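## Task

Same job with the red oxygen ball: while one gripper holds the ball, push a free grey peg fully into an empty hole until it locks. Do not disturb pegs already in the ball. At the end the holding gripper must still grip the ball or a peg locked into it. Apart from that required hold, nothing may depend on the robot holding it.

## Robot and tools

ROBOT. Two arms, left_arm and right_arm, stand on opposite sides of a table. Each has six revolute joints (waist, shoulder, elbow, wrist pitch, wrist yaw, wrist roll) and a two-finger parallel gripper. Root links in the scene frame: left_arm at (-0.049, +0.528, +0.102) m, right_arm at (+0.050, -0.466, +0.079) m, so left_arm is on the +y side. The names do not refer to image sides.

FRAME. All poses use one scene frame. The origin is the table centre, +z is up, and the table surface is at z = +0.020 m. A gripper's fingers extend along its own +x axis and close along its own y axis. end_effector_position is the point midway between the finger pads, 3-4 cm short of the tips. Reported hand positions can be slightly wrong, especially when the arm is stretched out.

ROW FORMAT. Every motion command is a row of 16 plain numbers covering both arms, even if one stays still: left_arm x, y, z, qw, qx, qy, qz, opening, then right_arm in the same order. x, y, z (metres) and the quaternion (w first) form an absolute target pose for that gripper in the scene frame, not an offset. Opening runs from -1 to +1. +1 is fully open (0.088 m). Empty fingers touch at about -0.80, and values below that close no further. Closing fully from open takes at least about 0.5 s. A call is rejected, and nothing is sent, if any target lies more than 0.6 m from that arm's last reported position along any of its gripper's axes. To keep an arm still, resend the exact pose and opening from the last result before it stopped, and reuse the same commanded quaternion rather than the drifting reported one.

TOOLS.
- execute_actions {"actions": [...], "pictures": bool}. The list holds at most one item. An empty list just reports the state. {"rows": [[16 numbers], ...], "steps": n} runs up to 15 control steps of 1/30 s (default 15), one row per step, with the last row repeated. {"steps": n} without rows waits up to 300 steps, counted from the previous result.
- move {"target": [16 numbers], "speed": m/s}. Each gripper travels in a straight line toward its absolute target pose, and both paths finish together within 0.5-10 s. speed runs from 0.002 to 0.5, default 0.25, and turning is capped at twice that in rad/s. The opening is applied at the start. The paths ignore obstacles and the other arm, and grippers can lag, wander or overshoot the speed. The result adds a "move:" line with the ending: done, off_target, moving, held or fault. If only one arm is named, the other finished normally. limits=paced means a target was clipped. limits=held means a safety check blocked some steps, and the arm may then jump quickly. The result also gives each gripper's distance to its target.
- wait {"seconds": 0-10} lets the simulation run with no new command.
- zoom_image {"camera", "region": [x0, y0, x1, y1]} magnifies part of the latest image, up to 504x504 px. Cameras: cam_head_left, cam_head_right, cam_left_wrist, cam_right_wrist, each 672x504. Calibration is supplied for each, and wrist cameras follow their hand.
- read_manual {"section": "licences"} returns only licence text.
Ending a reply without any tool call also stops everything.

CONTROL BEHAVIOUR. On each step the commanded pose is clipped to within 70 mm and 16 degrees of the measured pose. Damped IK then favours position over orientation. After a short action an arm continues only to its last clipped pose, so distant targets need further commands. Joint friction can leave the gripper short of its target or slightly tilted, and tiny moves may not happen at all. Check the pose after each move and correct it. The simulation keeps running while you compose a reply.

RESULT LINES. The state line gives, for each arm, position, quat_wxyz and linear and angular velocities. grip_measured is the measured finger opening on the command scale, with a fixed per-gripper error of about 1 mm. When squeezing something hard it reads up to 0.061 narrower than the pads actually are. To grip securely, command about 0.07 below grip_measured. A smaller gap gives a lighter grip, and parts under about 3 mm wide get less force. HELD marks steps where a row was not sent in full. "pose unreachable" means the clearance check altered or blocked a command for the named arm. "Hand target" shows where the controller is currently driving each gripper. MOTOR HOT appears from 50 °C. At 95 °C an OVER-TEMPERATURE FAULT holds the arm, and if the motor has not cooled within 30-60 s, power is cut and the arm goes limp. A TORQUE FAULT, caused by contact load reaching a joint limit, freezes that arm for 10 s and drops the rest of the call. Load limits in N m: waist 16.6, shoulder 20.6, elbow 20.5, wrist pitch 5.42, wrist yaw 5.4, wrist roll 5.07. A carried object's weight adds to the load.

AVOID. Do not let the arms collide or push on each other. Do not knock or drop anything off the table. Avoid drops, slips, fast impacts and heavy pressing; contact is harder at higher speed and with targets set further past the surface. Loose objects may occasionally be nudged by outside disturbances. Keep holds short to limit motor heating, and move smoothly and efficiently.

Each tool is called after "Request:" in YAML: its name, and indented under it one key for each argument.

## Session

Request:
execute_actions:
  actions: []

Scene clock: 0.00 s of 4400.00 s.
left_arm: end_effector_position=(+0.2045, +0.1752, +0.3056) grip_measured=-0.118 end_effector_quat_wxyz=(+0.845, -0.004, -0.014, -0.535) end_effector_velocity=(-0.000, +0.000, -0.002) end_effector_angular_velocity=(+0.009, -0.002, +0.005) | right_arm: end_effector_position=(+0.0015, -0.1527, +0.4016) grip_measured=+1.000 end_effector_quat_wxyz=(+0.651, +0.015, -0.016, +0.759) end_effector_velocity=(-0.001, -0.002, -0.001) end_effector_angular_velocity=(+0.001, -0.023, +0.014)
Joint positions: left_arm=[0.279 1.622 0.644 1.008 0.274 0.001 0.033] | right_arm=[-0.003  0.855  0.655  0.245 -0.    -0.005  0.088]
Joint velocities: left_arm=[-0.002 -0.002 -0.002 -0.007 -0.007  0.007 -0.   ] | right_arm=[-0.007 -0.007 -0.002 -0.007 -0.022 -0.022 -0.   ]
Motor temperatures (°C, as the motors report them): left_arm=[23 35 25 28 23 21] | right_arm=[20 32 28 22 21 20]
Heat: left arm: hottest shoulder 35 °C (+0.0 °C/min); right arm: hottest shoulder 32 °C (+0.0 °C/min).
Hand target (left_arm): +0.205, +0.175, +0.306; +0.845, -0.004, -0.014, -0.535
Hand target (right_arm): +0.002, -0.153, +0.402; +0.651, +0.015, -0.016, +0.759
camera_calibration (this result's frames):
cam_left_wrist: T_world_to_cam=[[-0.898561, -0.437784, 0.0305444, 0.256671], [-0.18209, 0.308606, -0.933598, 0.288641], [0.399288, -0.844457, -0.357018, 0.253164], [0, 0, 0, 1]] pos_world=[0.182108, 0.237076, 0.352019]

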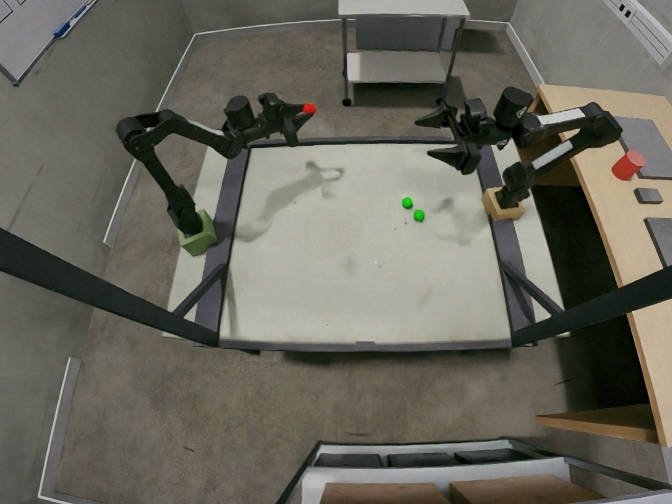

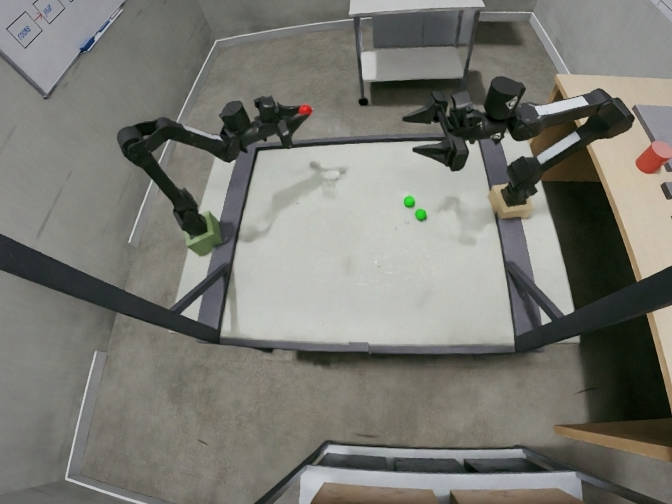

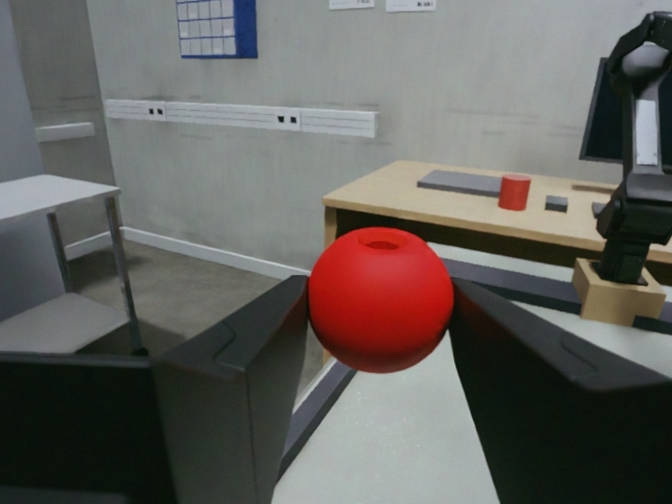

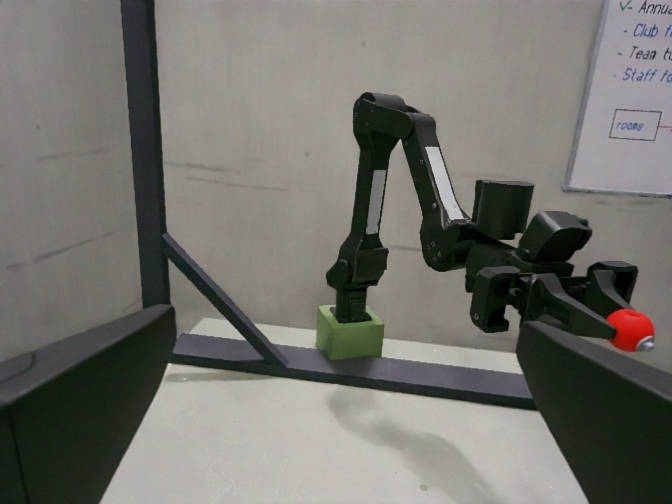

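Request:
zoom_image:
  camera: "cam_head_left"
  region: [340, 170, 500, 300]

Request:
zoom_image:
  camera: "cam_left_wrist"
  region: [295, 210, 465, 380]

Request:
zoom_image:
  camera: "cam_right_wrist"
  region: [560, 280, 672, 380]

Region (340, 170, 500, 300) of cam_head_left's 672x504 image, scaled by 3.150, with more detail than that image has; it fills the top 410 rows of this view, and the rest is white.

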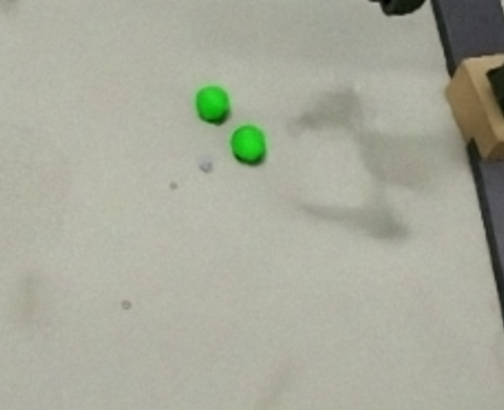

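Region (295, 210, 465, 380) of cam_left_wrist's 672x504 image, scaled by 2.965, with more detail than that image has.

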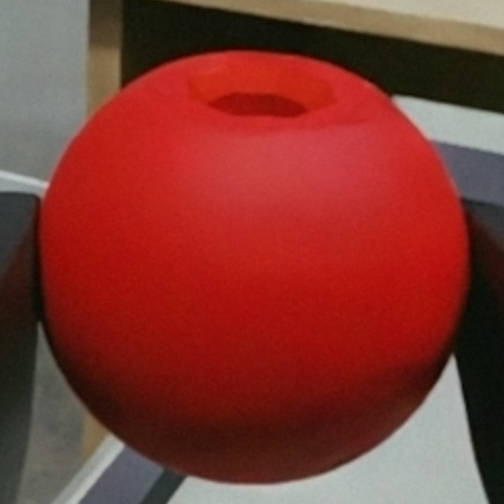

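Region (560, 280, 672, 380) of cam_right_wrist's 672x504 image, scaled by 4.500, with more detail than that image has; it fills the top 450 rows of this view, and the rest is white.

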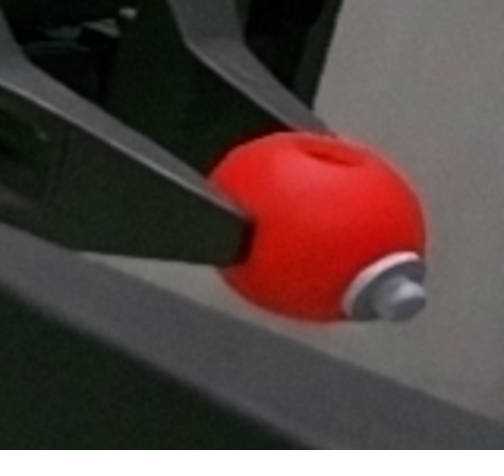

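Request:
move:
  target: [0.076, 0.10, 0.14, 0.7898, 0.0889, 0.1180, -0.5952, -0.19, 0.0, -0.165, 0.17, 0.4606, -0.5365, 0.4606, 0.5365, -0.3]
  speed: 0.35

Scene clock: 26.30 s of 4400.00 s.
left_arm: end_effector_position=(+0.0763, +0.1015, +0.1419) grip_measured=-0.118 end_effector_quat_wxyz=(+0.790, +0.090, +0.116, -0.595) end_effector_velocity=(+0.001, -0.002, +0.003) end_effector_angular_velocity=(-0.013, +0.001, +0.007) | right_arm: end_effector_position=(+0.0016, -0.1672, +0.1718) grip_measured=-0.297 end_effector_quat_wxyz=(+0.461, -0.535, +0.458, +0.540) end_effector_velocity=(+0.002, +0.001, +0.005) end_effector_angular_velocity=(-0.001, -0.008, +0.005)
Joint positions: left_arm=[-0.149  2.051  0.622  1.135  0.008  0.007  0.033] | right_arm=[ 0.003  1.701  1.244 -1.105 -0.002  0.003  0.024]
Joint velocities: left_arm=[-0.002  0.002  0.007  0.007 -0.007 -0.007 -0.   ] | right_arm=[-0.002  0.002  0.022 -0.022  0.007 -0.007  0.   ]
Motor temperatures (°C, as the motors report them): left_arm=[23 36 28 32 23 21] | right_arm=[20 32 31 26 21 20]
Heat: left arm: hottest shoulder 36 °C (+2.3 °C/min); right arm: hottest shoulder 32 °C (+0.0 °C/min).
Hand target (left_arm): +0.076, +0.099, +0.139; +0.790, +0.089, +0.118, -0.595
Hand target (right_arm): +0.000, -0.166, +0.170; -0.458, +0.536, -0.461, -0.539
Off the commanded pose (left_arm): 0.002 m, 0 deg.
Off the commanded pose (right_arm): 0.003 m, 1 deg.
After step 90, 20.57 s passed at rest.
move: done
camera_calibration (this result's frames):
cam_left_wrist: T_world_to_cam=[[-0.954517, -0.296701, 0.0294189, 0.104307], [-0.210385, 0.600326, -0.771587, 0.0847637], [0.211269, -0.742683, -0.635443, 0.227264], [0, 0, 0, 1]] pos_world=[0.0693817, 0.148847, 0.206747]
cam_right_wrist: T_world_to_cam=[[0.973903, 0.22645, 0.0153028, 0.0359282], [0.210933, -0.927934, 0.30732, -0.175224], [0.0837927, -0.296072, -0.951483, 0.193278], [0, 0, 0, 1]] pos_world=[-0.0142252, -0.113509, 0.237201]

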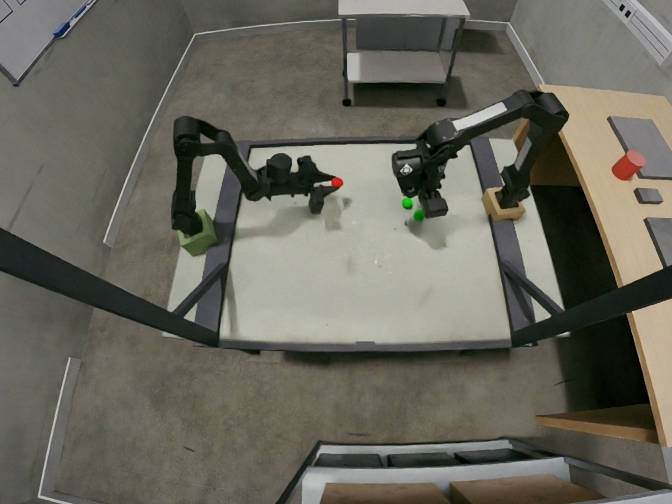

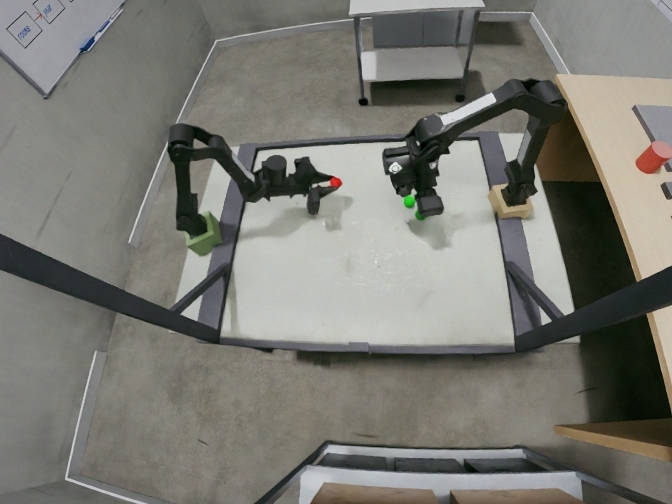

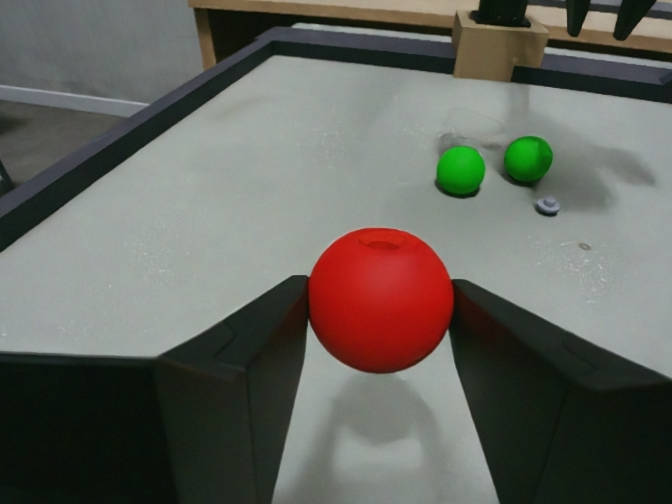

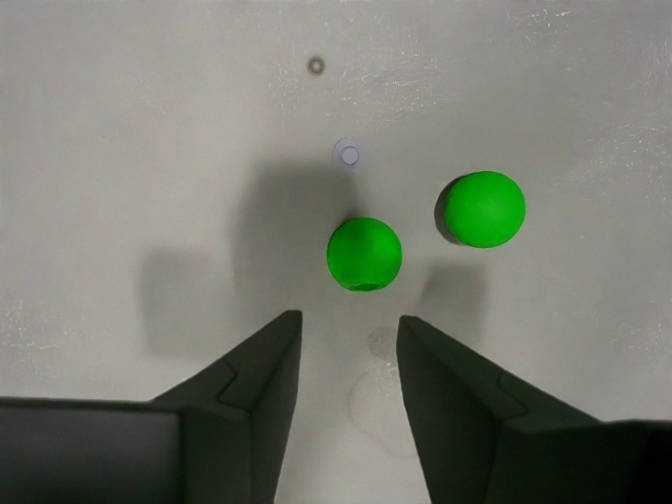

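Request:
zoom_image:
  camera: "cam_right_wrist"
  region: [320, 125, 380, 185]

Request:
zoom_image:
  camera: "cam_left_wrist"
  region: [510, 180, 580, 230]

Region (320, 125, 380, 185) of cam_right_wrist's 672x504 image, scaled by 8.400, with more detail than that image has.

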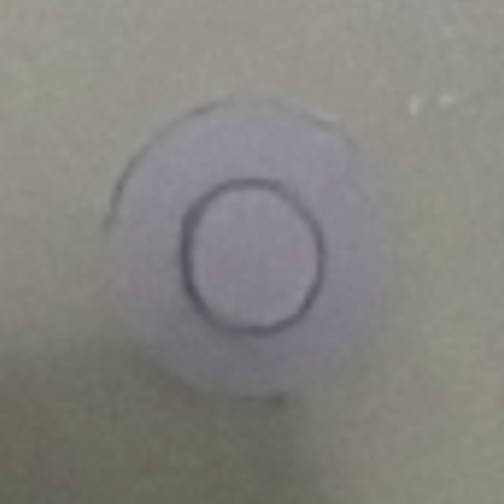

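Region (510, 180, 580, 230) of cam_left_wrist's 672x504 image, scaled by 7.200, with more detail than that image has; it fills the top 360 rows of this view, and the rest is white.

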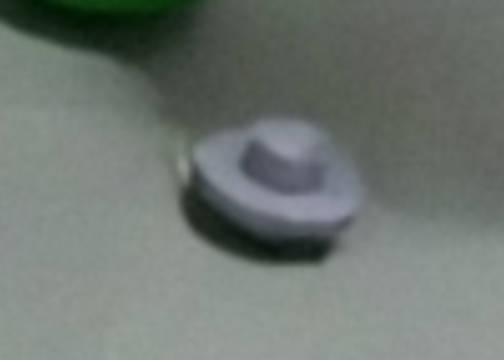

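Request:
move:
  target: [0.076, 0.10, 0.14, 0.7898, 0.0889, 0.1180, -0.5952, -0.19, -0.0028, -0.1358, 0.115, 0.58366, 0.40101, 0.57480, -0.41015, -0.55]
  speed: 0.45

Request:
move:
  target: [0.076, 0.10, 0.14, 0.7898, 0.0889, 0.1180, -0.5952, -0.19, -0.0028, -0.1358, 0.074, 0.58366, 0.40101, 0.57480, -0.41015, -0.55]
  speed: 0.06

Request:
zoom_image:
  camera: "cam_right_wrist"
  region: [280, 220, 420, 360]

Scene clock: 49.90 s of 4400.00 s.
left_arm: end_effector_position=(+0.0763, +0.1015, +0.1418) grip_measured=-0.118 end_effector_quat_wxyz=(+0.790, +0.090, +0.116, -0.595) end_effector_velocity=(-0.001, +0.002, -0.001) end_effector_angular_velocity=(+0.007, +0.003, +0.016) | right_arm: end_effector_position=(-0.0028, -0.1378, +0.1174) grip_measured=-0.547 end_effector_quat_wxyz=(+0.584, +0.401, +0.576, -0.407) end_effector_velocity=(-0.000, -0.001, -0.000) end_effector_angular_velocity=(-0.008, +0.006, -0.010)
Joint positions: left_arm=[-0.149  2.052  0.622  1.135  0.007  0.006  0.033] | right_arm=[ 0.004  1.889  1.251 -0.945  0.002  2.948  0.012]
Joint velocities: left_arm=[-0.007 -0.007 -0.007 -0.007 -0.022 -0.007 -0.   ] | right_arm=[-0.002  0.002  0.002 -0.007 -0.007  0.007 -0.   ]
Motor temperatures (°C, as the motors report them): left_arm=[23 36 28 34 23 21] | right_arm=[20 34 32 24 21 20]
Heat: left arm: hottest shoulder 36 °C (+1.2 °C/min); right arm: hottest shoulder 34 °C (+2.4 °C/min).
Hand target (left_arm): +0.076, +0.100, +0.140; +0.790, +0.089, +0.118, -0.595
Hand target (right_arm): -0.003, -0.136, +0.115; +0.584, +0.401, +0.575, -0.410
Off the commanded pose (left_arm): 0.002 m, 0 deg.
Off the commanded pose (right_arm): 0.003 m, 0 deg.
After step 90, 16.80 s passed at rest.
move: done
camera_calibration (this result's frames):
cam_left_wrist: T_world_to_cam=[[-0.954282, -0.297358, 0.0304025, 0.104273], [-0.211534, 0.59997, -0.77155, 0.0849051], [0.211186, -0.742707, -0.635442, 0.227174], [0, 0, 0, 1]] pos_world=[0.0694905, 0.14879, 0.206694]
cam_right_wrist: T_world_to_cam=[[-0.910272, -0.413615, 0.0180841, -0.0594309], [-0.389297, 0.869986, 0.302609, 0.116324], [-0.140896, 0.268416, -0.952943, 0.227911], [0, 0, 0, 1]] pos_world=[0.0232981, -0.186957, 0.18306]

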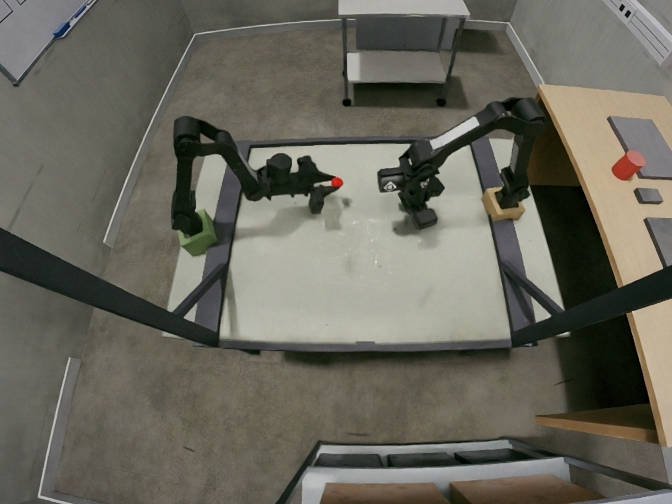

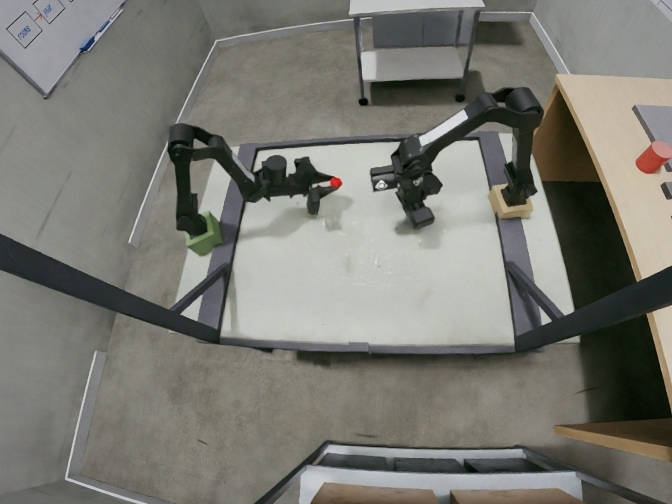

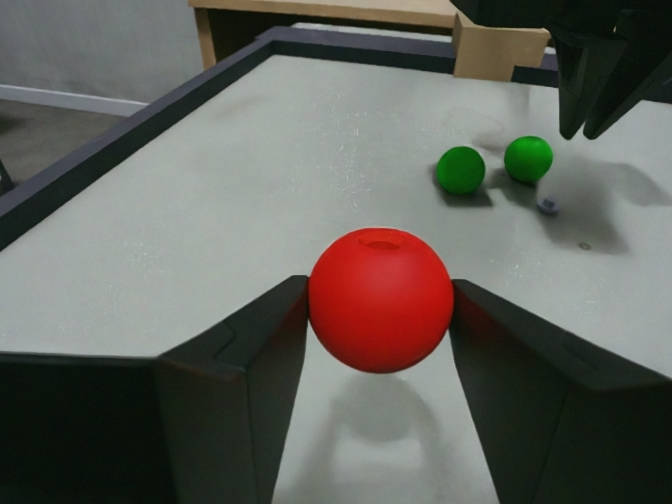

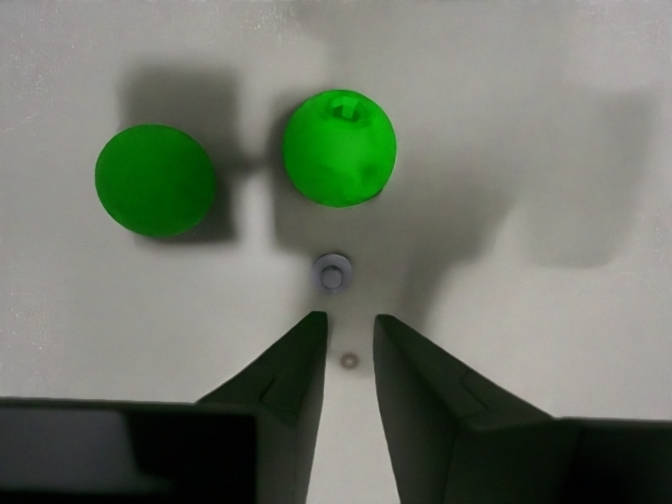

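Scene clock: 50.97 s of 4400.00 s.
left_arm: end_effector_position=(+0.0763, +0.1015, +0.1418) grip_measured=-0.118 end_effector_quat_wxyz=(+0.790, +0.090, +0.116, -0.595) end_effector_velocity=(-0.002, -0.001, +0.002) end_effector_angular_velocity=(-0.010, +0.007, -0.007) | right_arm: end_effector_position=(-0.0038, -0.1320, +0.0802) grip_measured=-0.547 end_effector_quat_wxyz=(+0.580, +0.405, +0.580, -0.403) end_effector_velocity=(+0.002, -0.002, +0.000) end_effector_angular_velocity=(-0.008, +0.006, +0.015)
Joint positions: left_arm=[-0.149  2.052  0.622  1.135  0.007  0.006  0.033] | right_arm=[ 0.004  1.961  1.187 -0.794  0.002  2.949  0.012]
Joint velocities: left_arm=[-0.002 -0.002 -0.002  0.007  0.007 -0.007 -0.   ] | right_arm=[-0.007 -0.002 -0.002 -0.007 -0.007 -0.022 -0.   ]
Motor temperatures (°C, as the motors report them): left_arm=[23 36 28 34 23 21] | right_arm=[20 34 32 24 21 20]
Heat: left arm: hottest shoulder 36 °C (+1.2 °C/min); right arm: hottest shoulder 34 °C (+2.4 °C/min).
Hand target (left_arm): +0.076, +0.100, +0.140; +0.790, +0.089, +0.118, -0.595
Hand target (right_arm): -0.003, -0.136, +0.074; +0.584, +0.401, +0.575, -0.410
Off the commanded pose (left_arm): 0.002 m, 0 deg.
Off the commanded pose (right_arm): 0.007 m, 1 deg.
move: done
camera_calibration (this result's frames):
cam_left_wrist: T_world_to_cam=[[-0.954282, -0.297358, 0.0304025, 0.104273], [-0.211534, 0.59997, -0.77155, 0.0849051], [0.211186, -0.742707, -0.635442, 0.227174], [0, 0, 0, 1]] pos_world=[0.0694905, 0.14879, 0.206694]
cam_right_wrist: T_world_to_cam=[[-0.910705, -0.41282, 0.0139769, -0.0567843], [-0.38753, 0.865646, 0.31698, 0.120455], [-0.142955, 0.283259, -0.948329, 0.192359], [0, 0, 0, 1]] pos_world=[0.0224648, -0.182201, 0.145032]

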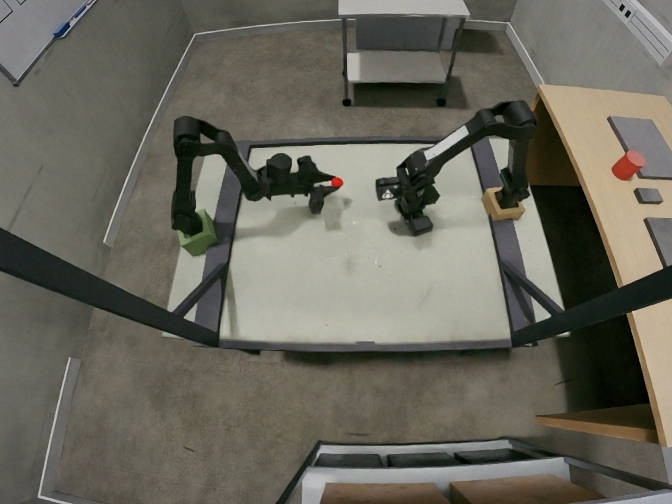

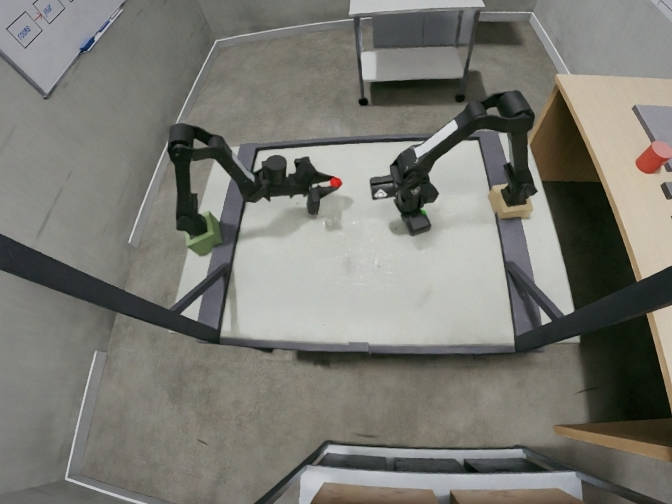

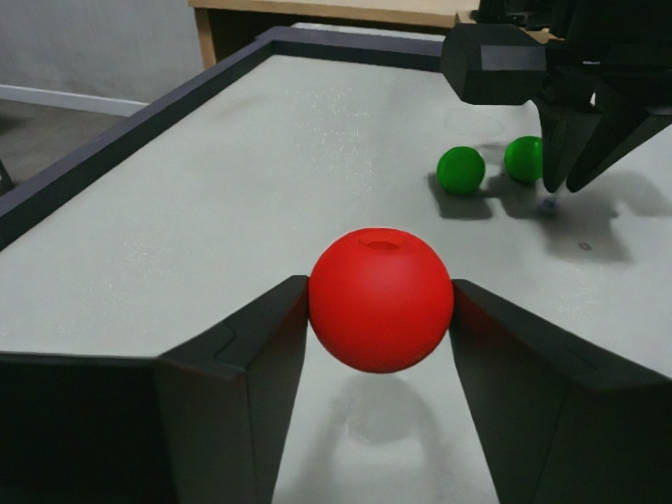

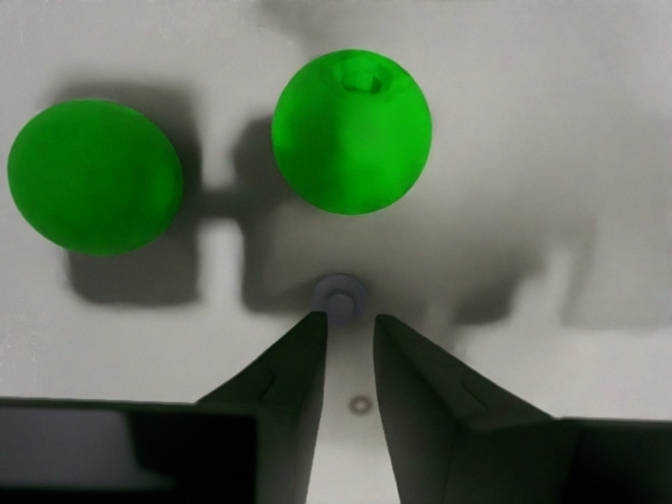

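Region (280, 220, 420, 360) of cam_right_wrist's 672x504 image, scaled by 3.600, with more detail than that image has.

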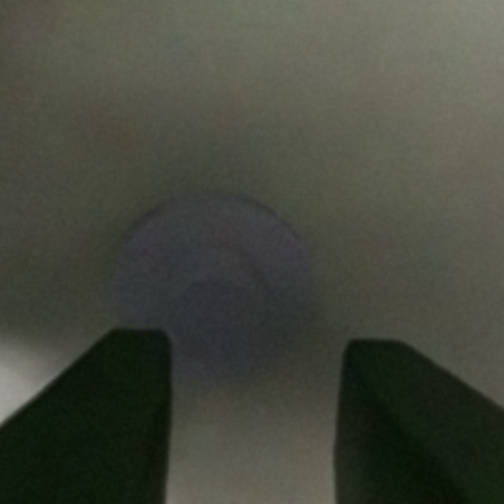

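Request:
execute_actions:
  actions: []

Scene clock: 62.53 s of 4400.00 s.
left_arm: end_effector_position=(+0.0763, +0.1015, +0.1418) grip_measured=-0.118 end_effector_quat_wxyz=(+0.790, +0.090, +0.116, -0.595) end_effector_velocity=(+0.002, +0.002, -0.004) end_effector_angular_velocity=(+0.020, +0.011, +0.012) | right_arm: end_effector_position=(-0.0038, -0.1320, +0.0801) grip_measured=-0.547 end_effector_quat_wxyz=(+0.580, +0.405, +0.580, -0.403) end_effector_velocity=(-0.003, -0.008, -0.001) end_effector_angular_velocity=(-0.030, +0.017, -0.005)
Joint positions: left_arm=[-0.149  2.052  0.622  1.135  0.007  0.006  0.033] | right_arm=[ 0.004  1.962  1.187 -0.794  0.002  2.949  0.012]
Joint velocities: left_arm=[ 0.002 -0.002 -0.002 -0.022 -0.007 -0.007 -0.   ] | right_arm=[ 0.002 -0.002 -0.007 -0.022 -0.022  0.007 -0.   ]
Motor temperatures (°C, as the motors report them): left_arm=[23 36 28 35 23 21] | right_arm=[20 35 32 24 21 20]
Heat: left arm: hottest shoulder 36 °C (+1.0 °C/min); right arm: hottest shoulder 35 °C (+3.0 °C/min).
Hand target (left_arm): +0.076, +0.100, +0.140; +0.790, +0.089, +0.118, -0.595
Hand target (right_arm): -0.003, -0.136, +0.074; +0.584, +0.401, +0.575, -0.410
Off the commanded pose (left_arm): 0.002 m, 0 deg.
Off the commanded pose (right_arm): 0.007 m, 1 deg.
Steps of this call (steps 1 to 90: nothing new was sent; then 8.57 s passed at rest). Readings (end_effector_position):
1: left_arm (+0.0763, +0.1015, +0.1418) | right_arm (-0.0038, -0.1320, +0.0802)
2: left_arm (+0.0763, +0.1015, +0.1418) | right_arm (-0.0037, -0.1321, +0.0801)
4: left_arm (+0.0763, +0.1015, +0.1418) | right_arm (-0.0038, -0.1320, +0.0801)
8: left_arm (+0.0763, +0.1015, +0.1418) | right_arm (-0.0038, -0.1320, +0.0801)
90: the state above
camera_calibration (this result's frames):
cam_left_wrist: T_world_to_cam=[[-0.954282, -0.297358, 0.0304025, 0.104273], [-0.211534, 0.59997, -0.77155, 0.0849051], [0.211186, -0.742707, -0.635442, 0.227174], [0, 0, 0, 1]] pos_world=[0.0694905, 0.14879, 0.206694]
cam_right_wrist: T_world_to_cam=[[-0.910705, -0.41282, 0.0139769, -0.0567711], [-0.38753, 0.865646, 0.31698, 0.120453], [-0.142955, 0.283259, -0.948329, 0.192231], [0, 0, 0, 1]] pos_world=[0.0224578, -0.182157, 0.144911]

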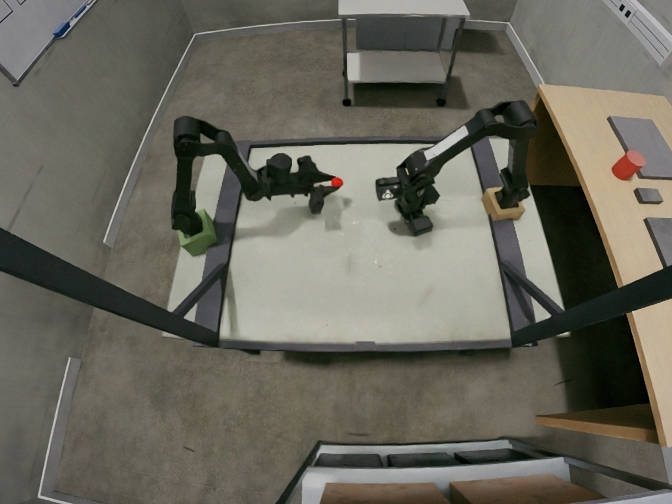

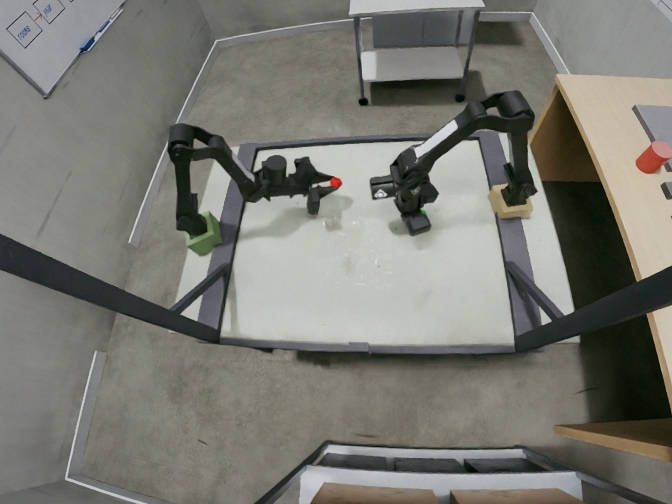

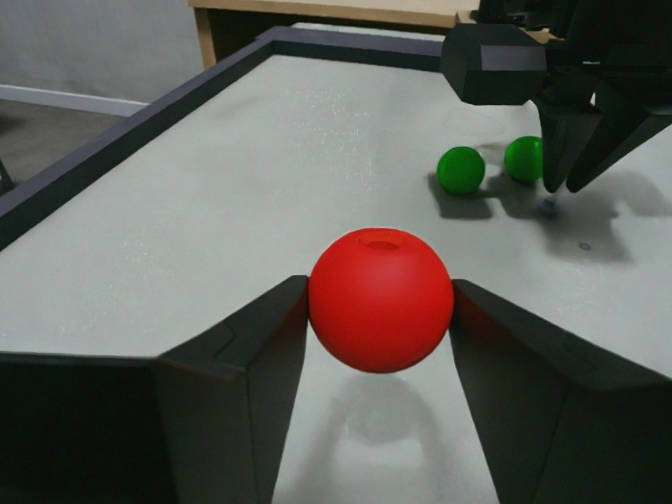

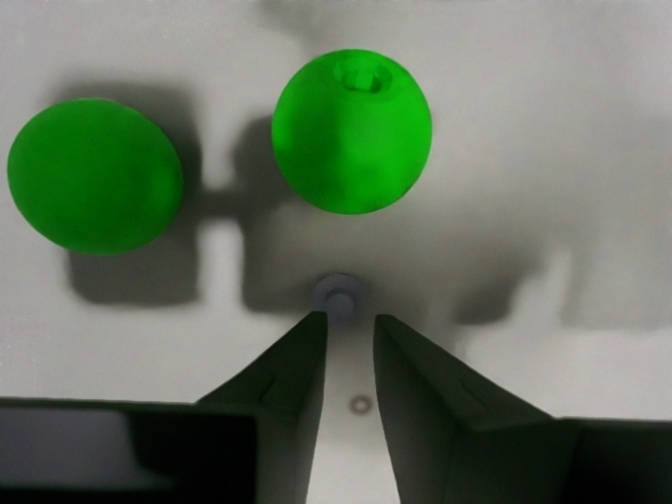

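Request:
move:
  target: [0.076, 0.10, 0.14, 0.7898, 0.0889, 0.1180, -0.5952, -0.19, 0.0004, -0.1361, 0.072, 0.58181, 0.40360, 0.57300, -0.41278, -0.55]
  speed: 0.02

Request:
zoom_image:
  camera: "cam_right_wrist"
  region: [280, 240, 420, 380]

Scene clock: 67.23 s of 4400.00 s.
left_arm: end_effector_position=(+0.0763, +0.1015, +0.1418) grip_measured=-0.118 end_effector_quat_wxyz=(+0.790, +0.090, +0.116, -0.595) end_effector_velocity=(-0.002, -0.001, +0.002) end_effector_angular_velocity=(-0.010, +0.007, -0.007) | right_arm: end_effector_position=(-0.0006, -0.1320, +0.0785) grip_measured=-0.547 end_effector_quat_wxyz=(+0.578, +0.408, +0.578, -0.406) end_effector_velocity=(+0.004, -0.005, -0.001) end_effector_angular_velocity=(-0.025, -0.011, +0.015)
Joint positions: left_arm=[-0.149  2.052  0.622  1.135  0.007  0.006  0.033] | right_arm=[-0.005  1.962  1.181 -0.786  0.002  2.949  0.012]
Joint velocities: left_arm=[-0.002 -0.002 -0.002  0.007  0.007 -0.007  0.   ] | right_arm=[-0.007  0.002 -0.002 -0.022  0.007 -0.022 -0.   ]
Motor temperatures (°C, as the motors report them): left_arm=[23 37 28 35 23 21] | right_arm=[20 36 31 24 21 20]
Heat: left arm: hottest shoulder 37 °C (+2.0 °C/min); right arm: hottest shoulder 36 °C (+4.1 °C/min).
Hand target (left_arm): +0.076, +0.100, +0.140; +0.790, +0.089, +0.118, -0.595
Hand target (right_arm): +0.000, -0.136, +0.072; +0.582, +0.404, +0.573, -0.413
Off the commanded pose (left_arm): 0.002 m, 0 deg.
Off the commanded pose (right_arm): 0.008 m, 1 deg.
After step 90, 0.87 s passed at rest.
move: done
camera_calibration (this result's frames):
cam_left_wrist: T_world_to_cam=[[-0.954282, -0.297358, 0.0304025, 0.104273], [-0.211534, 0.59997, -0.77155, 0.0849051], [0.211186, -0.742707, -0.635442, 0.227174], [0, 0, 0, 1]] pos_world=[0.0694905, 0.14879, 0.206694]
cam_right_wrist: T_world_to_cam=[[-0.914445, -0.404476, 0.0137772, -0.0527961], [-0.379552, 0.868919, 0.317679, 0.122591], [-0.140465, 0.285271, -0.948098, 0.19146], [0, 0, 0, 1]] pos_world=[0.025144, -0.182495, 0.143306]

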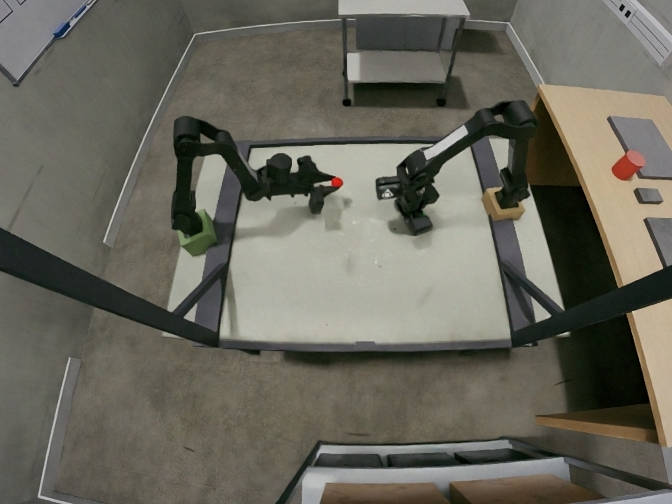

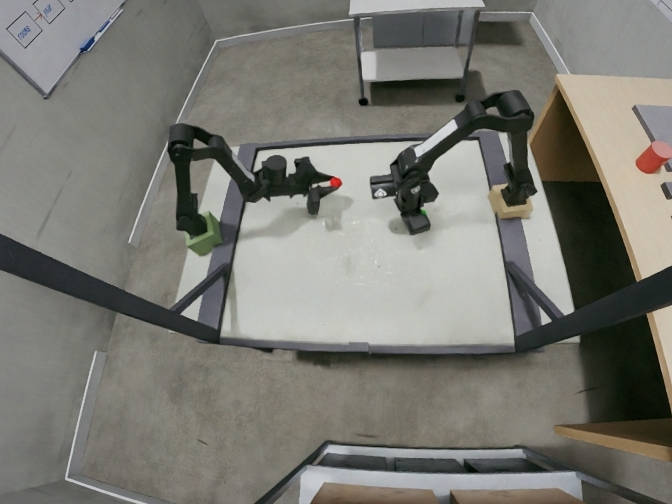

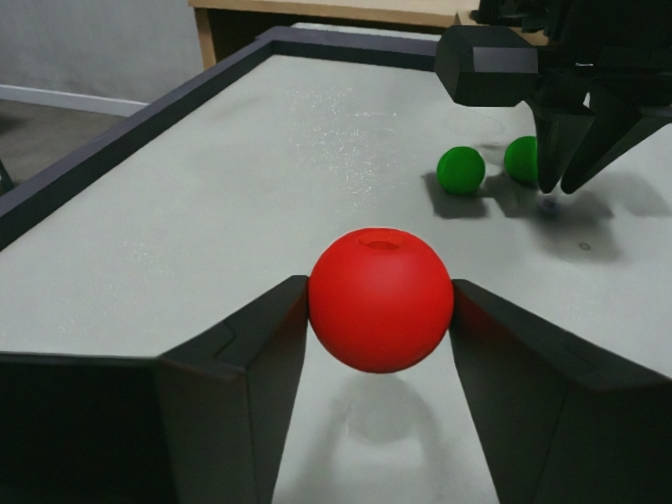

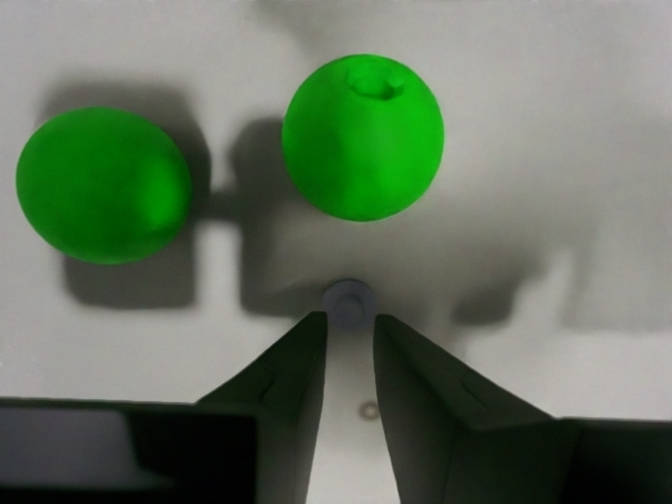

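Region (280, 240, 420, 380) of cam_right_wrist's 672x504 image, scaled by 3.600, with more detail than that image has.

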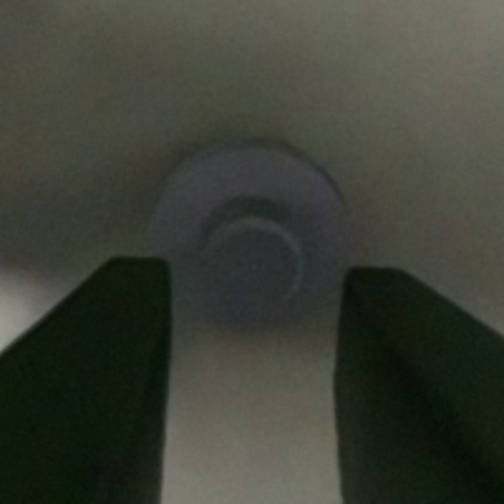

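Request:
move:
  target: [0.076, 0.10, 0.14, 0.7898, 0.0889, 0.1180, -0.5952, -0.19, 0.0009, -0.1376, 0.066, 0.58181, 0.40360, 0.57300, -0.41278, -0.55]
  speed: 0.015

Request:
zoom_image:
  camera: "cam_right_wrist"
  region: [280, 240, 420, 380]

Scene clock: 77.07 s of 4400.00 s.
left_arm: end_effector_position=(+0.0763, +0.1015, +0.1418) grip_measured=-0.118 end_effector_quat_wxyz=(+0.790, +0.090, +0.116, -0.595) end_effector_velocity=(-0.003, +0.001, -0.004) end_effector_angular_velocity=(+0.019, +0.015, -0.007) | right_arm: end_effector_position=(-0.0002, -0.1334, +0.0724) grip_measured=-0.547 end_effector_quat_wxyz=(+0.578, +0.409, +0.578, -0.406) end_effector_velocity=(-0.003, +0.001, +0.000) end_effector_angular_velocity=(+0.004, +0.023, +0.005)
Joint positions: left_arm=[-0.149  2.052  0.622  1.135  0.007  0.006  0.033] | right_arm=[-0.006  1.97   1.164 -0.761  0.002  2.949  0.012]
Joint velocities: left_arm=[-0.002 -0.002 -0.002 -0.022  0.007 -0.007 -0.   ] | right_arm=[-0.002 -0.002 -0.002  0.007 -0.022 -0.007 -0.   ]
Motor temperatures (°C, as the motors report them): left_arm=[23 37 28 36 23 21] | right_arm=[20 36 31 23 21 20]
Heat: left arm: hottest shoulder 37 °C (+1.0 °C/min); right arm: hottest shoulder 36 °C (+4.1 °C/min).
Hand target (left_arm): +0.076, +0.100, +0.140; +0.790, +0.089, +0.118, -0.595
Hand target (right_arm): +0.001, -0.138, +0.066; +0.582, +0.404, +0.573, -0.413
Off the commanded pose (left_arm): 0.002 m, 0 deg.
Off the commanded pose (right_arm): 0.008 m, 1 deg.
After step 90, 5.70 s passed at rest.
move: done
camera_calibration (this result's frames):
cam_left_wrist: T_world_to_cam=[[-0.954282, -0.297358, 0.0304025, 0.104273], [-0.211534, 0.59997, -0.77155, 0.0849051], [0.211186, -0.742707, -0.635442, 0.227174], [0, 0, 0, 1]] pos_world=[0.0694905, 0.14879, 0.206694]
cam_right_wrist: T_world_to_cam=[[-0.914753, -0.403778, 0.0137772, -0.0527463], [-0.378889, 0.869208, 0.317679, 0.12594], [-0.140247, 0.285378, -0.948098, 0.186155], [0, 0, 0, 1]] pos_world=[0.0255752, -0.18389, 0.137211]

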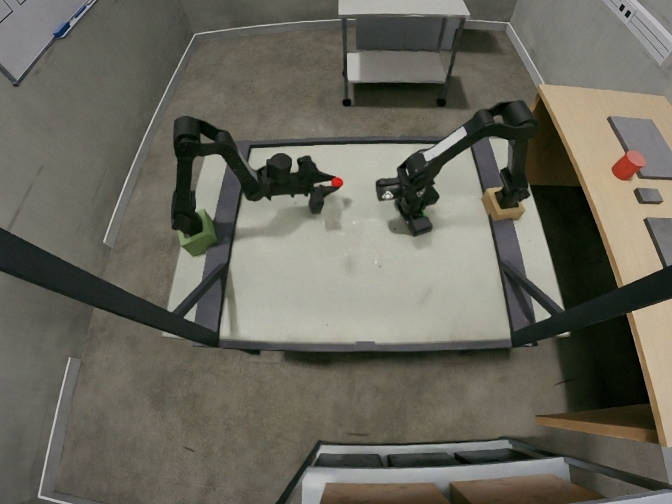

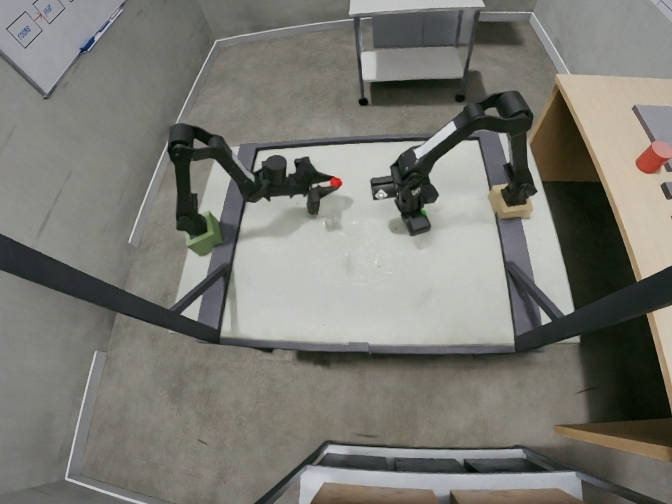

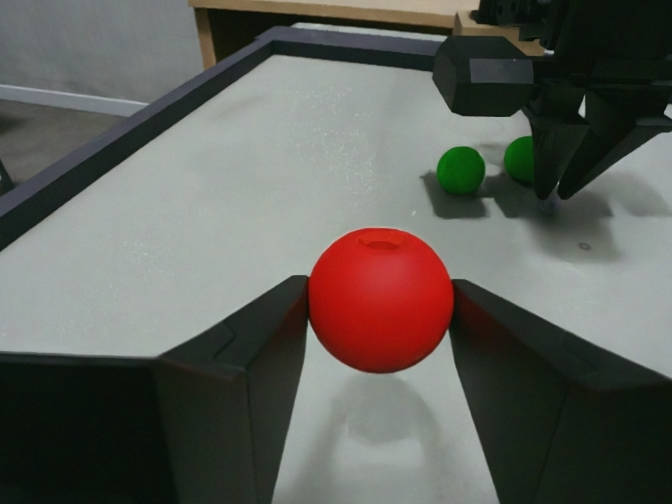

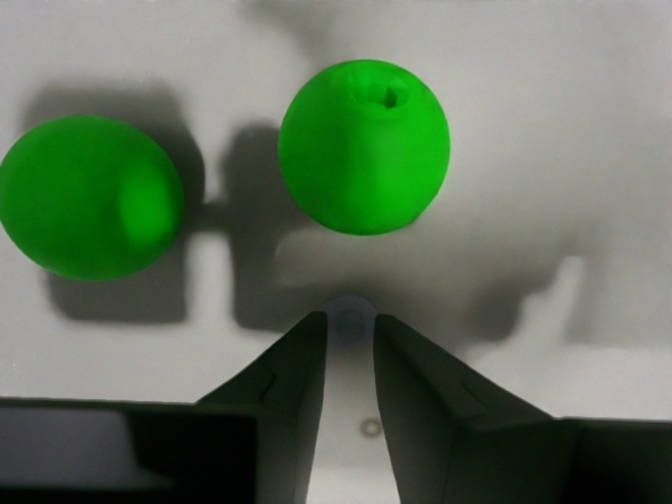

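Region (280, 240, 420, 380) of cam_right_wrist's 672x504 image, scaled by 3.600, with more detail than that image has.

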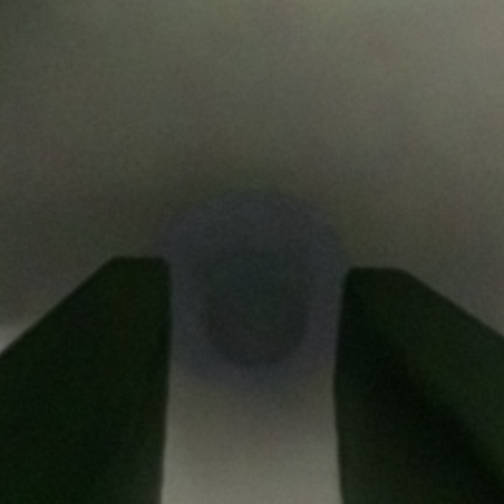

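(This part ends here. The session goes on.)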